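# Place four cartons flat on the low platform

## Task

Get all four cartons resting flat on the low platform, none on top of another and none overhanging any platform edge, each with the face that was up at the start still facing up. They must stay there on their own, without the robot holding them, and at the end the cup must have released everything and the arm must be moved away.

## Robot and tools

Robot: one FANUC CRX-5iA six-joint arm carrying a suction cup tool. There is no gripper and no second arm. The controlled point is the cup point, which is the center of the cup's rim, and the cup faces along that point's own +z axis. About 4 cm behind the rim the tool widens, and its body and wrist camera stick out up to about 9 cm sideways, so leave clearance around the cup.

Scene frame: the origin is on the table top directly under the arm's base, +z is up, and +y is to the left when looking along +x. The base may be slightly tilted. Reported positions are in metres and may be a little off at long reach.

execute_actions(actions): actions is a list of actions, run in order. Each action is a table of 0 to 15 rows. Each row lasts one control step (1/30 s). If a table has fewer than 15 rows, its last row repeats until 15 steps are used. A row is 7 plain numbers, each in [-1, 1], in this order: dx, dy, dz, rx, ry, rz, suction. The first six are an offset, not a pose. They are measured in the cup point's own axes from where the cup point was when the action began; for the first action of a call, that is the pose given in the latest result. Each row is counted from that same starting pose, not from the row before it. Scale: 1.0 equals 0.6 m for dx, dy, dz and 180 degrees for the rotation; rx, ry, rz form a single rotation vector. Suction: a value above 0.01 switches it on, 0.01 or below switches it off, and it stays that way until changed. An empty list just returns the current state and images.

Motion clipping: at each step the commanded pose is cut back to at most 70 mm and 16 degrees from the measured pose. After an action the arm stops at the last clipped pose, so a large offset may need several actions. The elbow stops just before it is fully straight.

move(target, speed, blocking): target is one 7-number row, read the same way. It is an offset in the cup point's axes from the pose in the latest result that shows one, followed by suction, which is applied at the start. The cup point follows a straight path lasting 0.5 to 10 s; if the path would take longer, it is cut off at 10 s. speed is in m/s, from 0.002 to 0.5, default 0.25; turning is capped at twice that value in rad/s. The path does not avoid obstacles, and the cup may lag behind it or overshoot the speed. The arm is stiff, so aiming even slightly into a firm surface can cause a fault. Approach contacts slowly, with the target just at the surface. blocking=false returns after 0.5 s while the arm keeps moving. Until a result shows that move has ended, other moves and execute_actions are refused, so use wait or stop first. The result adds a move: line: done (at rest near target), off_target, moving, held or fault, plus any limits that acted and the distance left to the target. limits=paced means the sent pose was clipped. limits=held means some steps were blocked, and afterwards the arm may jump faster than speed.

wait(seconds): 0 to 10 s, holding the last command. It returns early if a running move ends. stop(): brakes a running move; the faster the move, the more room it needs. Suction is not changed. zoom_image(camera, region): camera is cam_head_left or cam_head_right (each 504x504); region is [x0, y0, x1, y1] in pixels from the top-left, at most 504 by 504. read_manual(section): returns only licence texts. finished_scene(scene): ends the current scene (pass its number). It cannot be undone, so call it only once the cartons are settled and the arm is clear.

Results: the state line gives end_effector_position and end_effector_quat_wxyz. suction_measured is about 0 when there is no seal and 0.83 or more on an airtight surface; it is lower the more air leaks in. part_present turns 1 at 0.50 and drops back to 0 below 0.45. Hand target is the pose the controller is currently driving toward. A pose unreachable line means the clearance check, which treats the base mount as part of the arm, changed or blocked the command. Step readings list positions at some steps, and HELD marks steps that were held back. Flange force is a rough outside-force estimate that includes held weight; no reading means there is no estimate. A MOTOR HOT line warns of overheating, and an OVER-TEMPERATURE FAULT means the brakes are applied until the motors cool.

Joint ranges (rad): waist ±3.491, shoulder ±3.140, elbow -1.187 to 4.328, forearm roll ±3.316, wrist pitch ±3.140, wrist roll ±3.927. Load limits (N m): 148 for waist, shoulder and elbow; 37.2 for each wrist joint. If a joint reaches its load limit, or any outside force reaches 150 N, the arm yields, stops for 10 s, and the rest of that call is skipped.

Picking: turn suction on and press the 36 mm rim squarely onto a smooth, flat part of a carton's top face, clear of seams, holes and edges. Check suction_measured before lifting. Under vacuum the cup shortens, so the carton rides up to about 12 mm closer than the cup point suggests, and vacuum alone can lift a carton. To release: lower the carton until it rests on the platform, then turn suction off and rise at least 15 mm. If the cup seals on the table, turn suction off to free it.

Keep the cup pointing down while carrying, so no carton is flipped or tilted. Place the cartons apart, fully inside the platform edges. Never drop, slam, hard-push or knock anything off the table. Loose items may occasionally get nudged, so look again before finishing. Finish with suction off and the arm lifted away.

Each tool is called after "Emit:" as name([rows], argument=value, ...), one row to a line, values as JSON.

## Session

Emit:
execute_actions(actions=[])

Scene clock: 0.00 s.
end_effector_position=(+0.4984, -0.0074, +0.3319) suction_measured=0.00 part_present=0 end_effector_quat_wxyz=(+0.001, +0.008, +1.000, -0.002)
Joint positions: [ 0.266  0.132  0.192 -0.    -1.633 -0.262]
Joint velocities: [ 0.001 -0.001  0.     0.     0.001  0.   ]
Flange force (N, the push that the arm receives, along the end effector's own x y z axes): no reading
Hand target: +0.498, -0.007, +0.332; +0.001, +0.008, +1.000, -0.002

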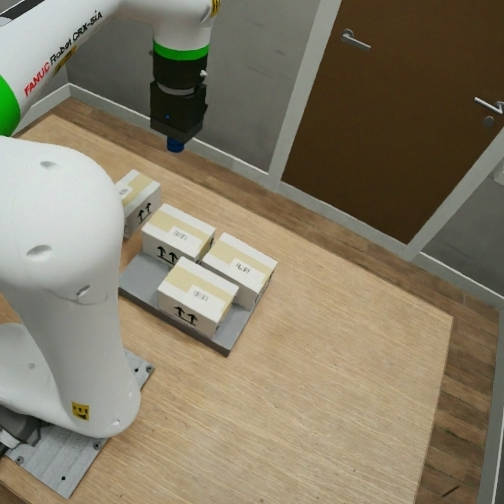

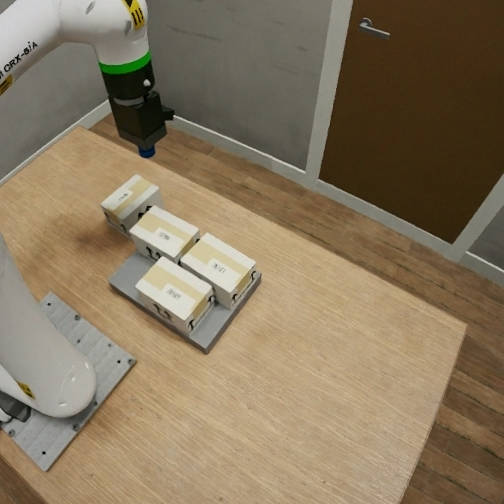

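Emit:
zoom_image(camera="cam_head_right", region=[80, 150, 300, 370])

Emit:
zoom_image(camera="cam_head_left", region=[90, 150, 310, 370])

Region (80, 150, 300, 370) of cam_head_right's 504x504 image, scaled by 2.291, with more detail than that image has.

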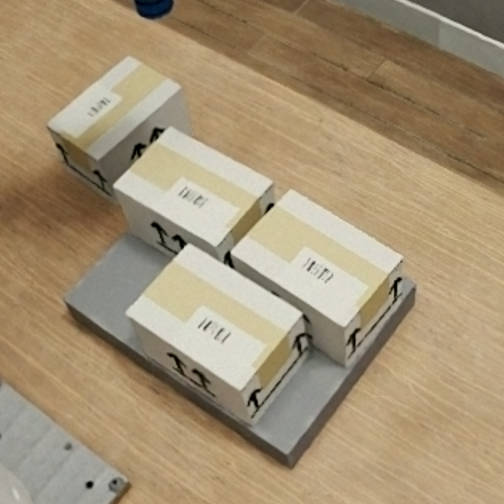

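Region (90, 150, 310, 370) of cam_head_left's 504x504 image, scaled by 2.291, with more detail than that image has.

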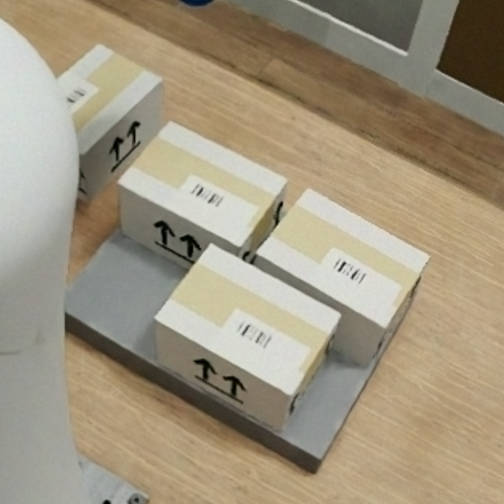

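Emit:
move(target=[0,0.27,0.36,0,0,0,0], speed=0.35)

Emit:
zoom_image(camera="cam_head_right", region=[60, 120, 220, 280])

Scene clock: 3.00 s.
end_effector_position=(+0.5021, +0.1535, +0.1153) suction_measured=0.00 part_present=0 end_effector_quat_wxyz=(+0.001, +0.009, +1.000, -0.002)
Joint positions: [ 0.566  0.29  -0.132 -0.    -1.15  -0.563]
Joint velocities: [-0.     0.001 -0.    -0.    -0.     0.   ]
Flange force (N, the push that the arm receives, along the end effector's own x y z axes): [-6.2 0.6 -0.1]
Hand target: +0.502, +0.154, +0.115; +0.001, +0.009, +1.000, -0.002
Off the commanded pose: 0.000 m, 0 deg.
move: done

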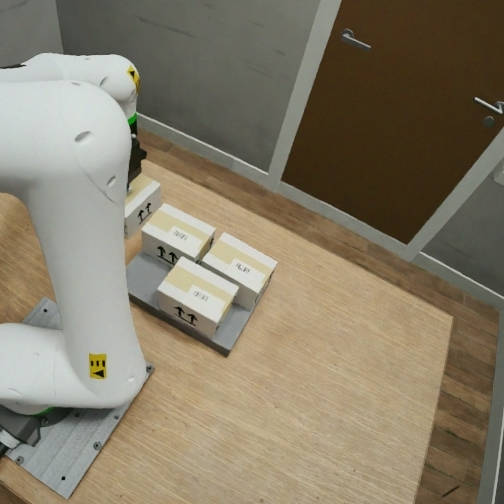

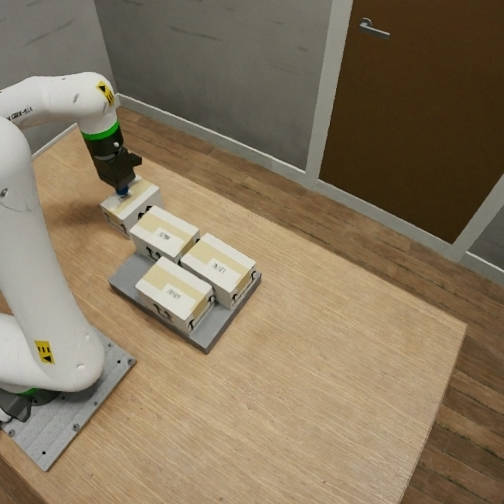

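Region (60, 120, 220, 280) of cam_head_right's 504x504 image, scaled by 3.150, with more detail than that image has.

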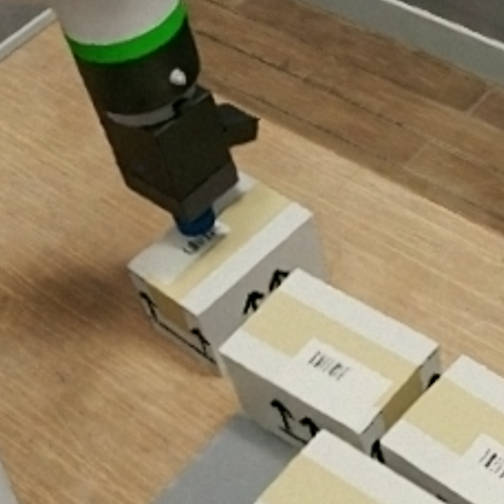

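Emit:
move(target=[-0.02,-0.006,0.024,0,0,0,0], speed=0.05)

Emit:
move(target=[0,0,0.013,0,0,0,1], speed=0.008)

Emit:
zoom_image(camera="cam_head_right", region=[60, 120, 220, 280])

Scene clock: 4.87 s.
end_effector_position=(+0.5141, +0.1496, +0.1010) suction_measured=0.00 part_present=0 end_effector_quat_wxyz=(+0.002, +0.009, +1.000, -0.002)
Joint positions: [ 0.548  0.329 -0.118 -0.    -1.125 -0.544]
Joint velocities: [-0.001 -0.     0.001 -0.    -0.     0.   ]
Flange force (N, the push that the arm receives, along the end effector's own x y z axes): [1.9 0.7 0.9]
Hand target: +0.514, +0.150, +0.101; +0.001, +0.009, +1.000, -0.002
Off the commanded pose: 0.000 m, 0 deg.
move: done

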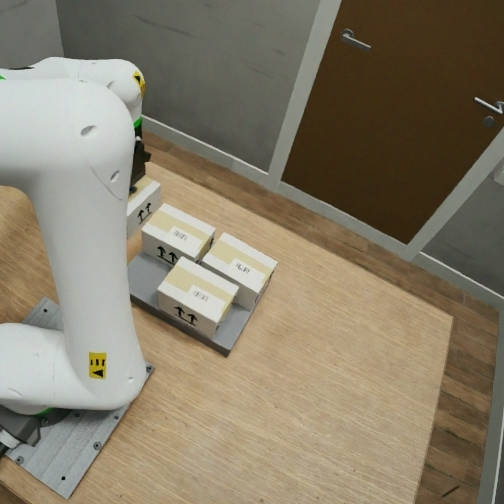

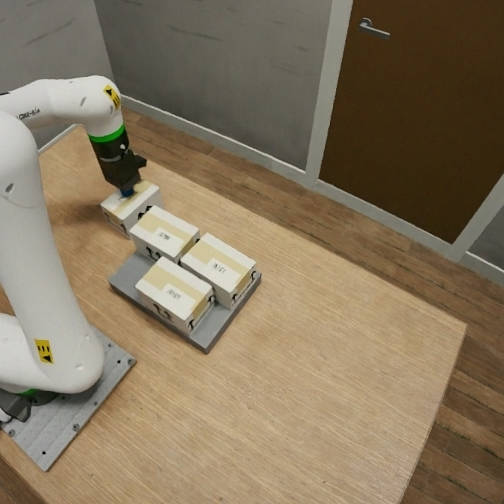

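Scene clock: 6.07 s.
end_effector_position=(+0.5141, +0.1496, +0.0931) suction_measured=0.85 part_present=1 end_effector_quat_wxyz=(+0.001, +0.009, +1.000, -0.002)
Joint positions: [ 0.548  0.337 -0.127 -0.    -1.108 -0.544]
Joint velocities: [-0.    -0.     0.002 -0.    -0.     0.   ]
Flange force (N, the push that the arm receives, along the end effector's own x y z axes): [3.1 -0.7 9.1]
Hand target: +0.514, +0.150, +0.093; +0.002, +0.009, +1.000, -0.002
Off the commanded pose: 0.000 m, 0 deg.
move: done

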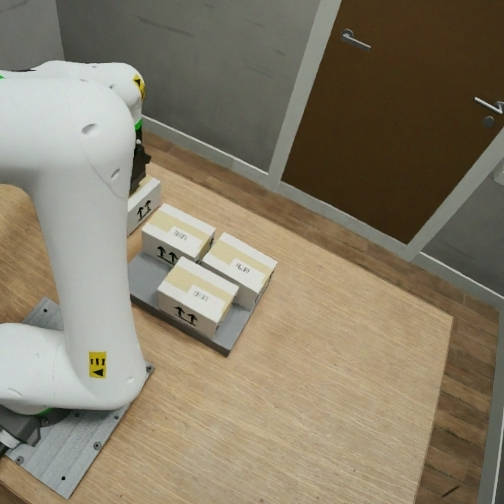

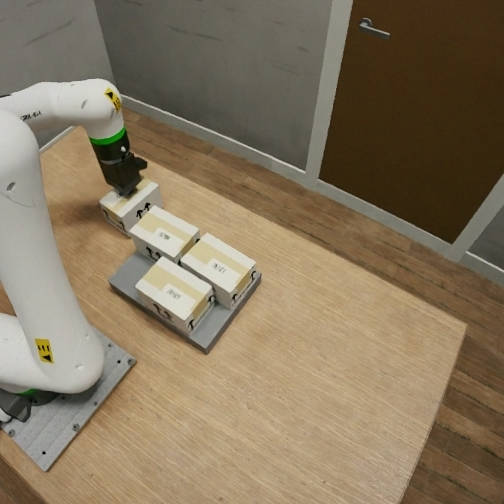

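Region (60, 120, 220, 280) of cam_head_right's 504x504 image, scaled by 3.150, with more detail than that image has.

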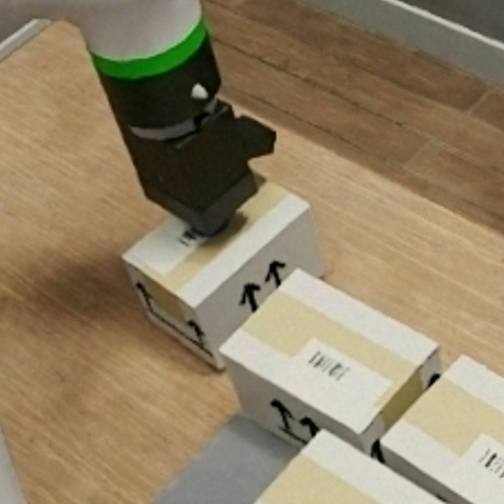

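Emit:
move(target=[0,0,-0.27,0,0,0,1], speed=0.25)

Emit:
move(target=[0.28,-0.267,0,0,0,-0.48,1], speed=0.3)

Emit:
zoom_image(camera="cam_head_right", region=[70, 170, 290, 390])

Emit:
zoom_image(camera="cam_head_left", region=[70, 170, 290, 390])

Scene clock: 7.97 s.
end_effector_position=(+0.5134, +0.1504, +0.2552) suction_measured=0.90 part_present=1 end_effector_quat_wxyz=(+0.002, +0.009, +1.000, -0.002)
Joint positions: [ 0.548  0.227  0.127 -0.    -1.472 -0.545]
Joint velocities: [-0.    -0.     0.002 -0.     0.    -0.   ]
Flange force (N, the push that the arm receives, along the end effector's own x y z axes): [-8.0 1.7 3.1]
Hand target: +0.513, +0.150, +0.255; +0.001, +0.009, +1.000, -0.002
Off the commanded pose: 0.000 m, 0 deg.
move: done

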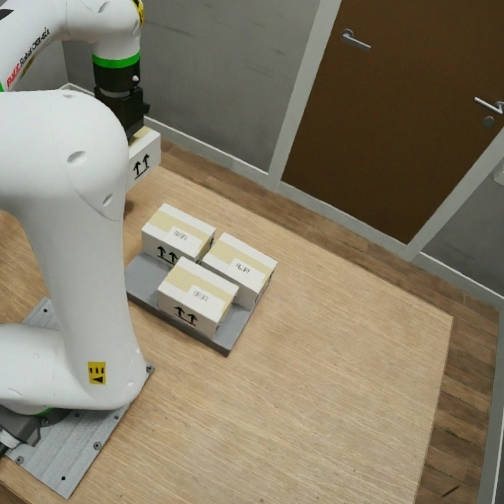

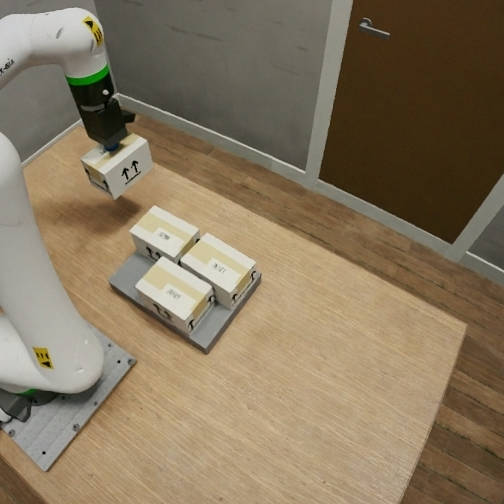

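Scene clock: 10.87 s.
end_effector_position=(+0.3426, -0.0068, +0.2552) suction_measured=0.90 part_present=1 end_effector_quat_wxyz=(+0.000, +0.678, -0.735, +0.003)
Joint positions: [ 0.385 -0.271 -0.361 -0.    -1.482  1.126]
Joint velocities: [ 0.    -0.001  0.002 -0.001 -0.     0.001]
Flange force (N, the push that the arm receives, along the end effector's own x y z axes): [-1.9 1.7 4.4]
Hand target: +0.343, -0.007, +0.255; +0.000, +0.678, -0.735, +0.003
Off the commanded pose: 0.000 m, 0 deg.
move: done

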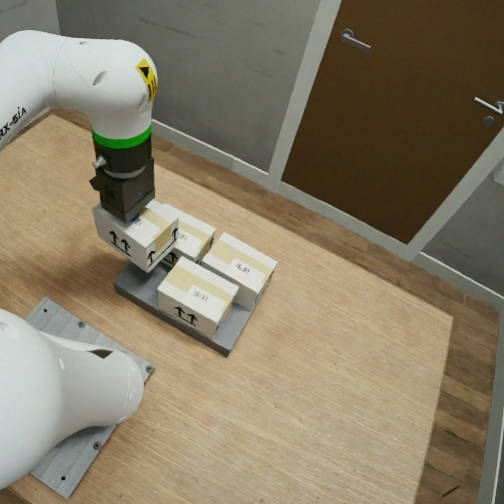

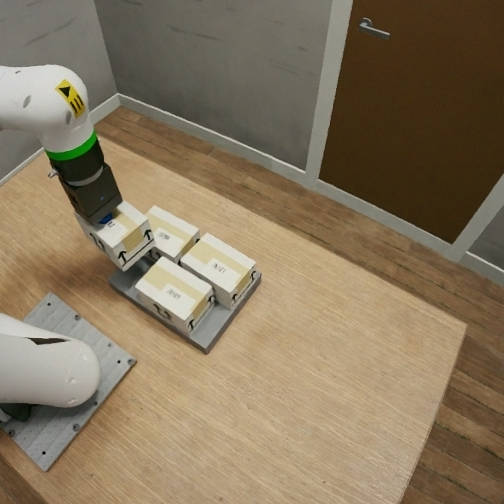

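Region (70, 170, 290, 390) of cam_head_right's 504x504 image, scaled by 2.291, with more detail than that image has.

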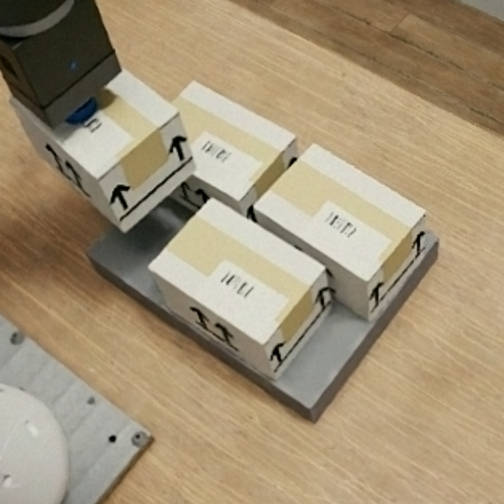

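Region (70, 170, 290, 390) of cam_head_left's 504x504 image, scaled by 2.291, with more detail than that image has.

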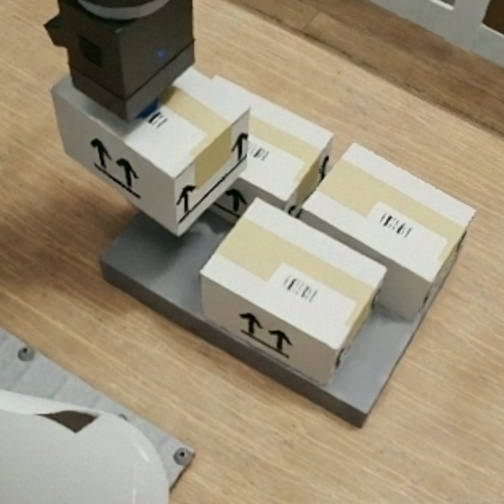

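Emit:
move(target=[-0.026,-0.006,0.02,0,0,0.03,1], speed=0.06)

Emit:
move(target=[0,0,0.05,0,0,0,1], speed=0.015)

Emit:
zoom_image(camera="cam_head_right", region=[70, 170, 290, 390])

Emit:
zoom_image(camera="cam_head_left", region=[70, 170, 290, 390])

Scene clock: 12.73 s.
end_effector_position=(+0.3474, +0.0085, +0.2432) suction_measured=0.90 part_present=1 end_effector_quat_wxyz=(-0.000, -0.643, +0.766, -0.003)
Joint positions: [ 0.424 -0.254 -0.376 -0.    -1.45   0.993]
Joint velocities: [ 0.001  0.001  0.002 -0.    -0.    -0.001]
Flange force (N, the push that the arm receives, along the end effector's own x y z axes): [0.9 -0.5 5.8]
Hand target: +0.347, +0.008, +0.243; -0.000, -0.643, +0.766, -0.003
Off the commanded pose: 0.000 m, 0 deg.
move: done

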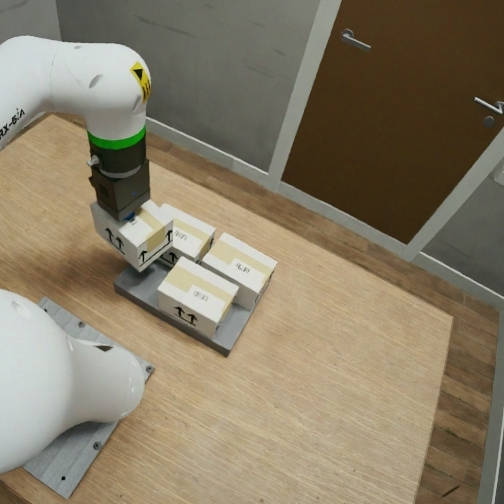

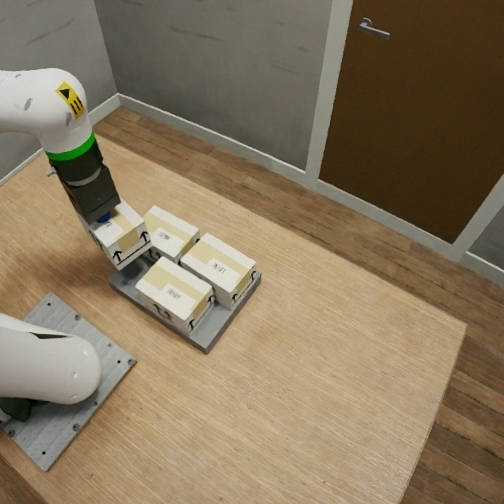

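Scene clock: 14.97 s.
end_effector_position=(+0.3476, +0.0083, +0.2132) suction_measured=0.90 part_present=1 end_effector_quat_wxyz=(-0.000, -0.643, +0.766, -0.003)
Joint positions: [ 0.424 -0.241 -0.437 -0.    -1.376  0.993]
Joint velocities: [-0.001  0.     0.     0.     0.    -0.   ]
Flange force (N, the push that the arm receives, along the end effector's own x y z axes): [0.1 16.4 -29.9]
Hand target: +0.348, +0.008, +0.213; -0.000, -0.643, +0.766, -0.003
Off the commanded pose: 0.000 m, 0 deg.
move: done

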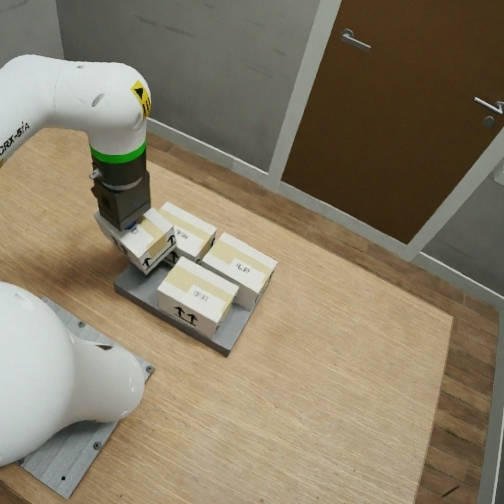

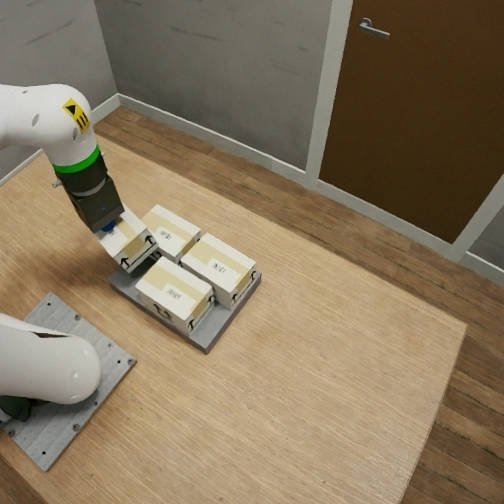

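Region (70, 170, 290, 390) of cam_head_right's 504x504 image, scaled by 2.291, with more detail than that image has.

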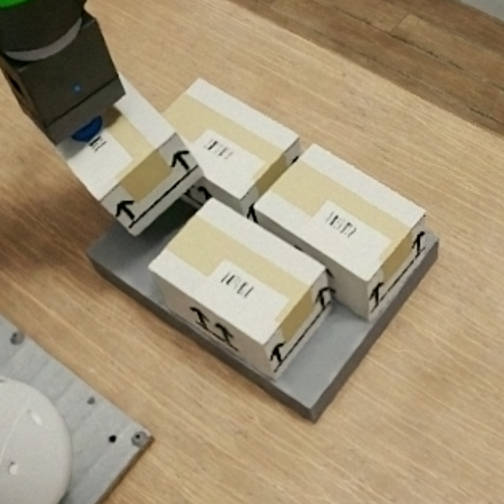

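Region (70, 170, 290, 390) of cam_head_left's 504x504 image, scaled by 2.291, with more detail than that image has.

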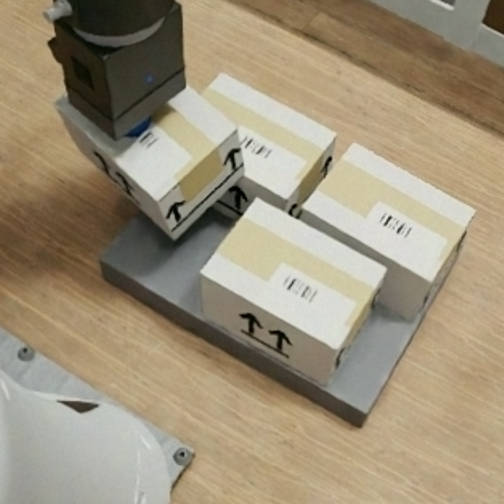

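Emit:
move(target=[0,0,-0.04,0,0,0,1], speed=0.04)

Emit:
move(target=[0.013,0.074,0,0,0,0,1], speed=0.06)

Emit:
zoom_image(camera="cam_head_right", region=[70, 170, 290, 390])

Emit:
zoom_image(camera="cam_head_left", region=[70, 170, 290, 390])

Scene clock: 16.37 s.
end_effector_position=(+0.3475, +0.0084, +0.2372) suction_measured=0.90 part_present=1 end_effector_quat_wxyz=(-0.000, -0.643, +0.766, -0.003)
Joint positions: [ 0.424 -0.252 -0.389 -0.    -1.435  0.993]
Joint velocities: [-0.001  0.001  0.     0.    -0.001  0.   ]
Flange force (N, the push that the arm receives, along the end effector's own x y z axes): [-1.0 1.4 8.5]
Hand target: +0.347, +0.008, +0.237; -0.000, -0.643, +0.766, -0.003
Off the commanded pose: 0.000 m, 0 deg.
move: done

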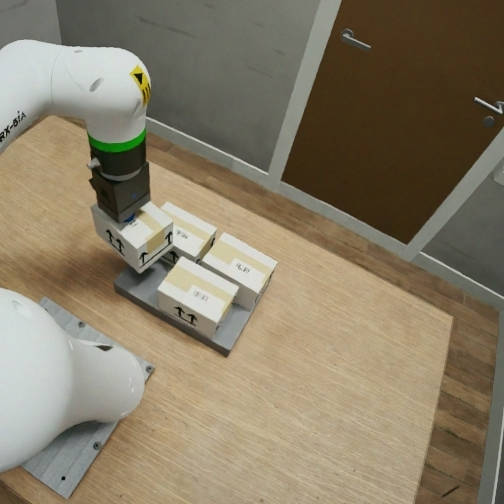

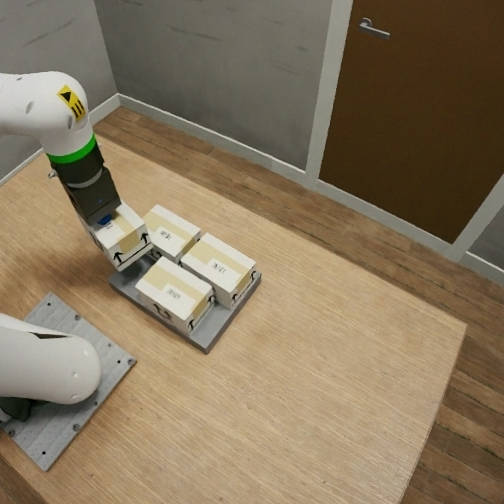

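Scene clock: 17.43 s.
end_effector_position=(+0.3024, +0.0085, +0.2370) suction_measured=0.90 part_present=1 end_effector_quat_wxyz=(-0.000, -0.643, +0.766, -0.003)
Joint positions: [ 0.487 -0.383 -0.481 -0.001 -1.475  0.929]
Joint velocities: [ 0.001 -0.    -0.001  0.     0.001 -0.   ]
Flange force (N, the push that the arm receives, along the end effector's own x y z axes): [0.3 1.0 8.3]
Hand target: +0.302, +0.008, +0.237; -0.000, -0.643, +0.766, -0.003
Off the commanded pose: 0.000 m, 0 deg.
move: done

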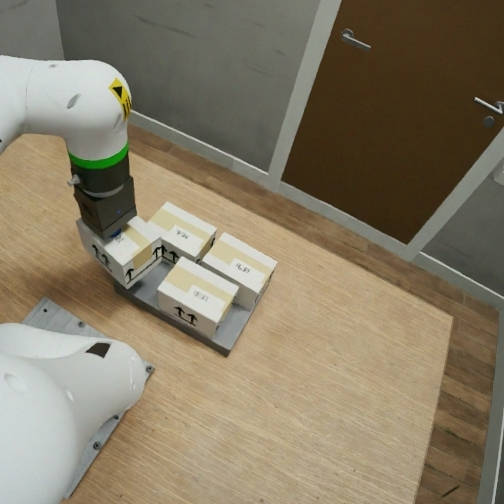

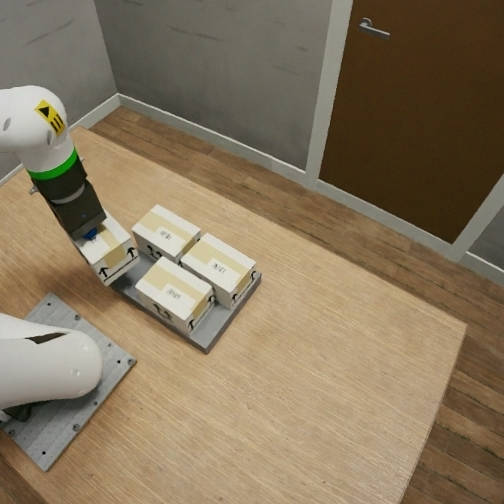

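Region (70, 170, 290, 390) of cam_head_right's 504x504 image, scaled by 2.291, with more detail than that image has.

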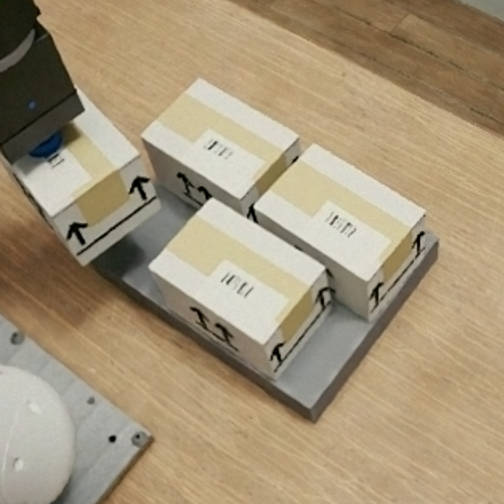

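Region (70, 170, 290, 390) of cam_head_left's 504x504 image, scaled by 2.291, with more detail than that image has.

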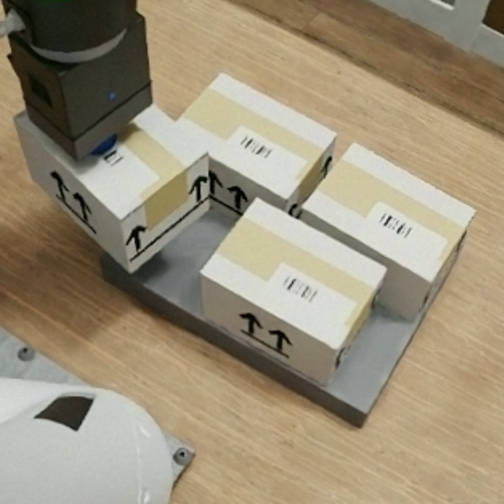

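Emit:
move(target=[0,0,0.128,0,0,-0.05,1], speed=0.04)

Emit:
zoom_image(camera="cam_head_right", region=[70, 170, 290, 390])

Emit:
zoom_image(camera="cam_head_left", region=[70, 170, 290, 390])

Scene clock: 23.77 s.
end_effector_position=(+0.3027, +0.0082, +0.1602) suction_measured=0.90 part_present=1 end_effector_quat_wxyz=(+0.001, +0.701, -0.713, +0.003)
Joint positions: [ 0.488 -0.34  -0.635 -0.001 -1.278  1.086]
Joint velocities: [0.002 0.001 0.    0.    0.    0.   ]
Flange force (N, the push that the arm receives, along the end effector's own x y z axes): [-0.5 5.3 6.1]
Hand target: +0.303, +0.008, +0.160; +0.001, +0.701, -0.713, +0.003
Off the commanded pose: 0.000 m, 0 deg.
move: done

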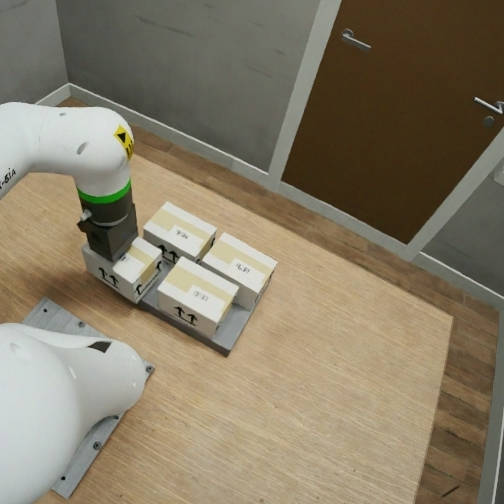

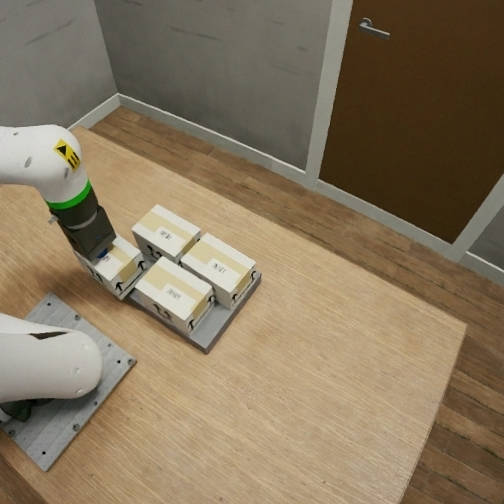

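Region (70, 170, 290, 390) of cam_head_right's 504x504 image, scaled by 2.291, with more detail than that image has.

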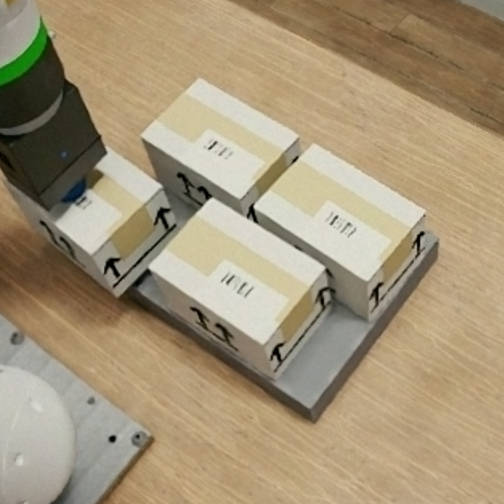

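Region (70, 170, 290, 390) of cam_head_left's 504x504 image, scaled by 2.291, with more detail than that image has.

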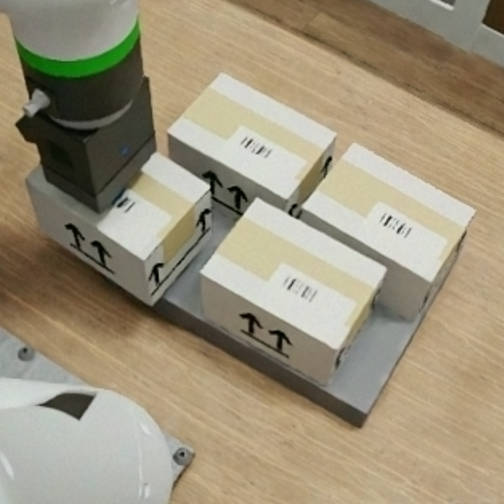

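Emit:
move(target=[0,-0.042,0.03,0,0,0,1], speed=0.02)

Emit:
zoom_image(camera="cam_head_right", region=[70, 190, 270, 390])

Emit:
zoom_image(camera="cam_head_left", region=[70, 190, 270, 390])

Scene clock: 26.10 s.
end_effector_position=(+0.3279, +0.0077, +0.1423) suction_measured=0.90 part_present=1 end_effector_quat_wxyz=(+0.001, +0.701, -0.713, +0.002)
Joint positions: [ 0.448 -0.244 -0.611 -0.001 -1.205  1.126]
Joint velocities: [ 0.001 -0.     0.001  0.    -0.     0.   ]
Flange force (N, the push that the arm receives, along the end effector's own x y z axes): [-0.5 2.4 5.8]
Hand target: +0.328, +0.008, +0.142; +0.001, +0.701, -0.713, +0.002
Off the commanded pose: 0.000 m, 0 deg.
move: done

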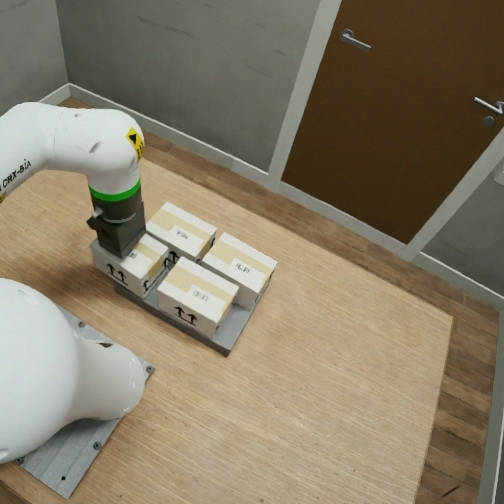

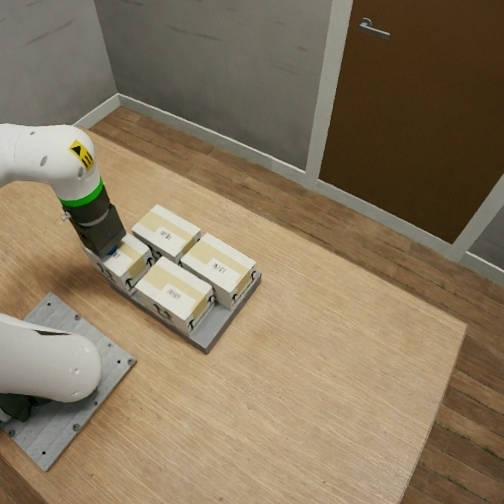

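Region (70, 190, 270, 390) of cam_head_right's 504x504 image, scaled by 2.520, with more detail than that image has.

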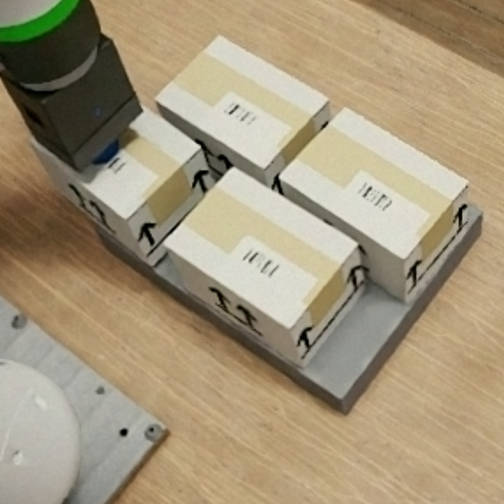

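Region (70, 190, 270, 390) of cam_head_left's 504x504 image, scaled by 2.520, with more detail than that image has.

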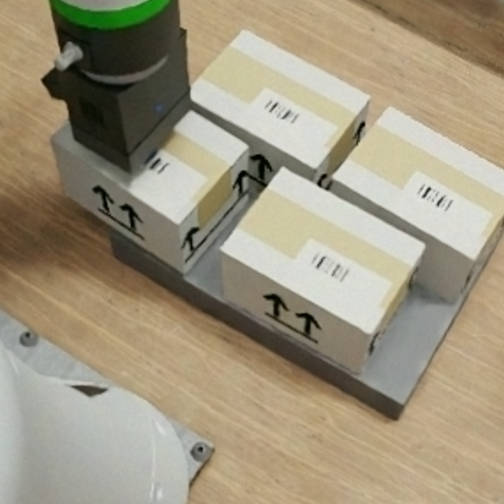

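Emit:
move(target=[0.08,0.008,0,0,0,0,1], speed=0.015)

Emit:
zoom_image(camera="cam_head_right", region=[70, 190, 270, 390])

Emit:
zoom_image(camera="cam_head_left", region=[70, 190, 270, 390])

Scene clock: 30.20 s.
end_effector_position=(+0.3223, -0.0402, +0.1425) suction_measured=0.90 part_present=1 end_effector_quat_wxyz=(+0.000, +0.701, -0.713, +0.002)
Joint positions: [ 0.305 -0.254 -0.618 -0.001 -1.208  1.269]
Joint velocities: [-0.    -0.001 -0.001  0.     0.001  0.   ]
Flange force (N, the push that the arm receives, along the end effector's own x y z axes): [-3.0 -1.8 7.5]
Hand target: +0.322, -0.040, +0.142; +0.000, +0.701, -0.713, +0.002
Off the commanded pose: 0.000 m, 0 deg.
move: done

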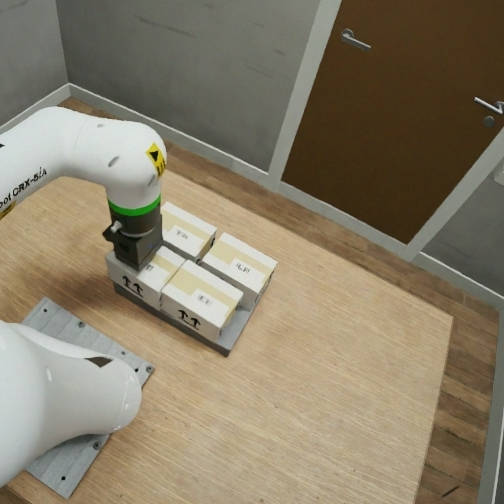

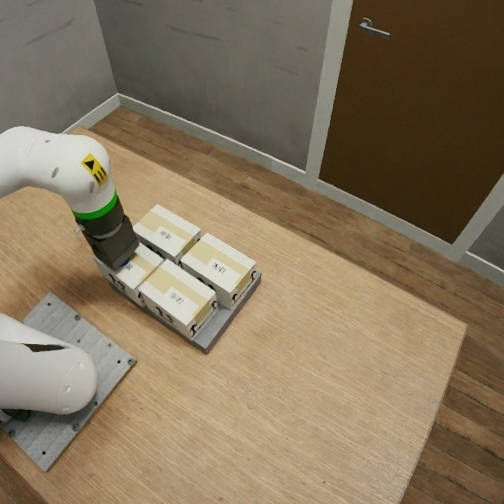

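Region (70, 190, 270, 390) of cam_head_right's 504x504 image, scaled by 2.520, with more detail than that image has.

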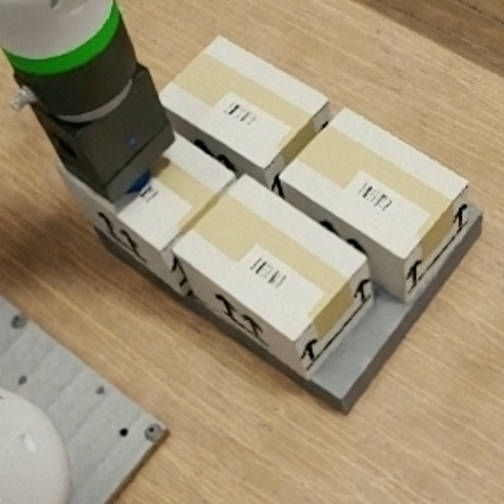

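Region (70, 190, 270, 390) of cam_head_left's 504x504 image, scaled by 2.520, with more detail than that image has.

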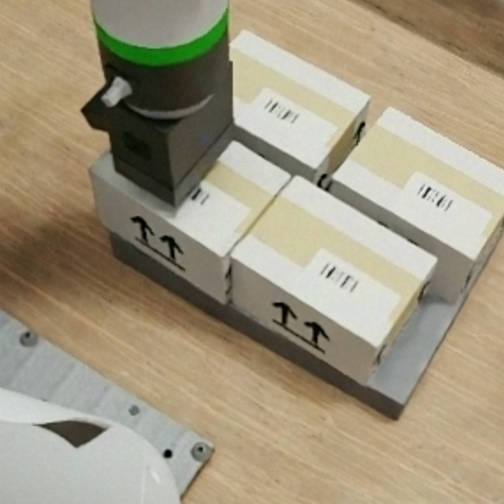

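Emit:
move(target=[0.043,-0.007,0,0,0,0,1], speed=0.01)

Emit:
zoom_image(camera="cam_head_right", region=[70, 190, 270, 390])

Emit:
zoom_image(camera="cam_head_left", region=[70, 190, 270, 390])

Scene clock: 33.40 s.
end_effector_position=(+0.3260, -0.0661, +0.1426) suction_measured=0.90 part_present=1 end_effector_quat_wxyz=(+0.000, +0.701, -0.713, +0.002)
Joint positions: [ 0.219 -0.23  -0.6   -0.001 -1.202  1.355]
Joint velocities: [-0.002 -0.002 -0.002 -0.    -0.001  0.   ]
Flange force (N, the push that the arm receives, along the end effector's own x y z axes): [-1.6 -0.7 5.0]
Hand target: +0.326, -0.066, +0.143; +0.000, +0.701, -0.713, +0.002
Off the commanded pose: 0.000 m, 0 deg.
move: done

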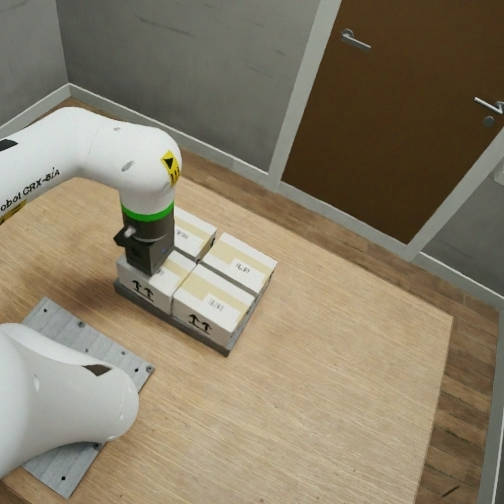

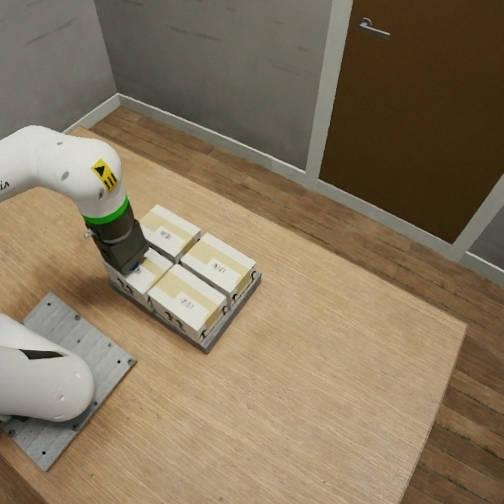

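Region (70, 190, 270, 390) of cam_head_right's 504x504 image, scaled by 2.520, with more detail than that image has.

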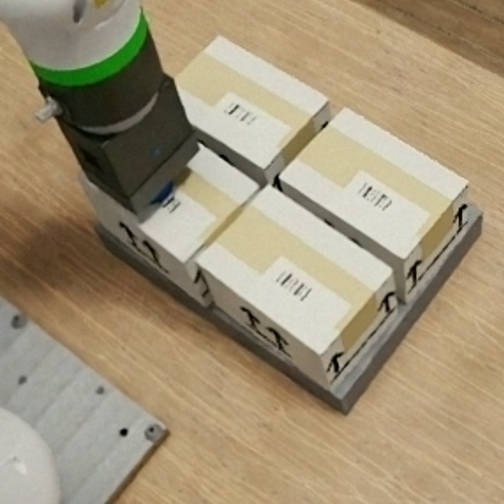

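Region (70, 190, 270, 390) of cam_head_left's 504x504 image, scaled by 2.520, with more detail than that image has.

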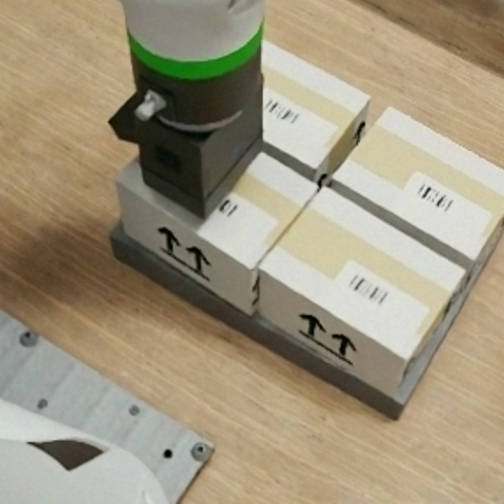

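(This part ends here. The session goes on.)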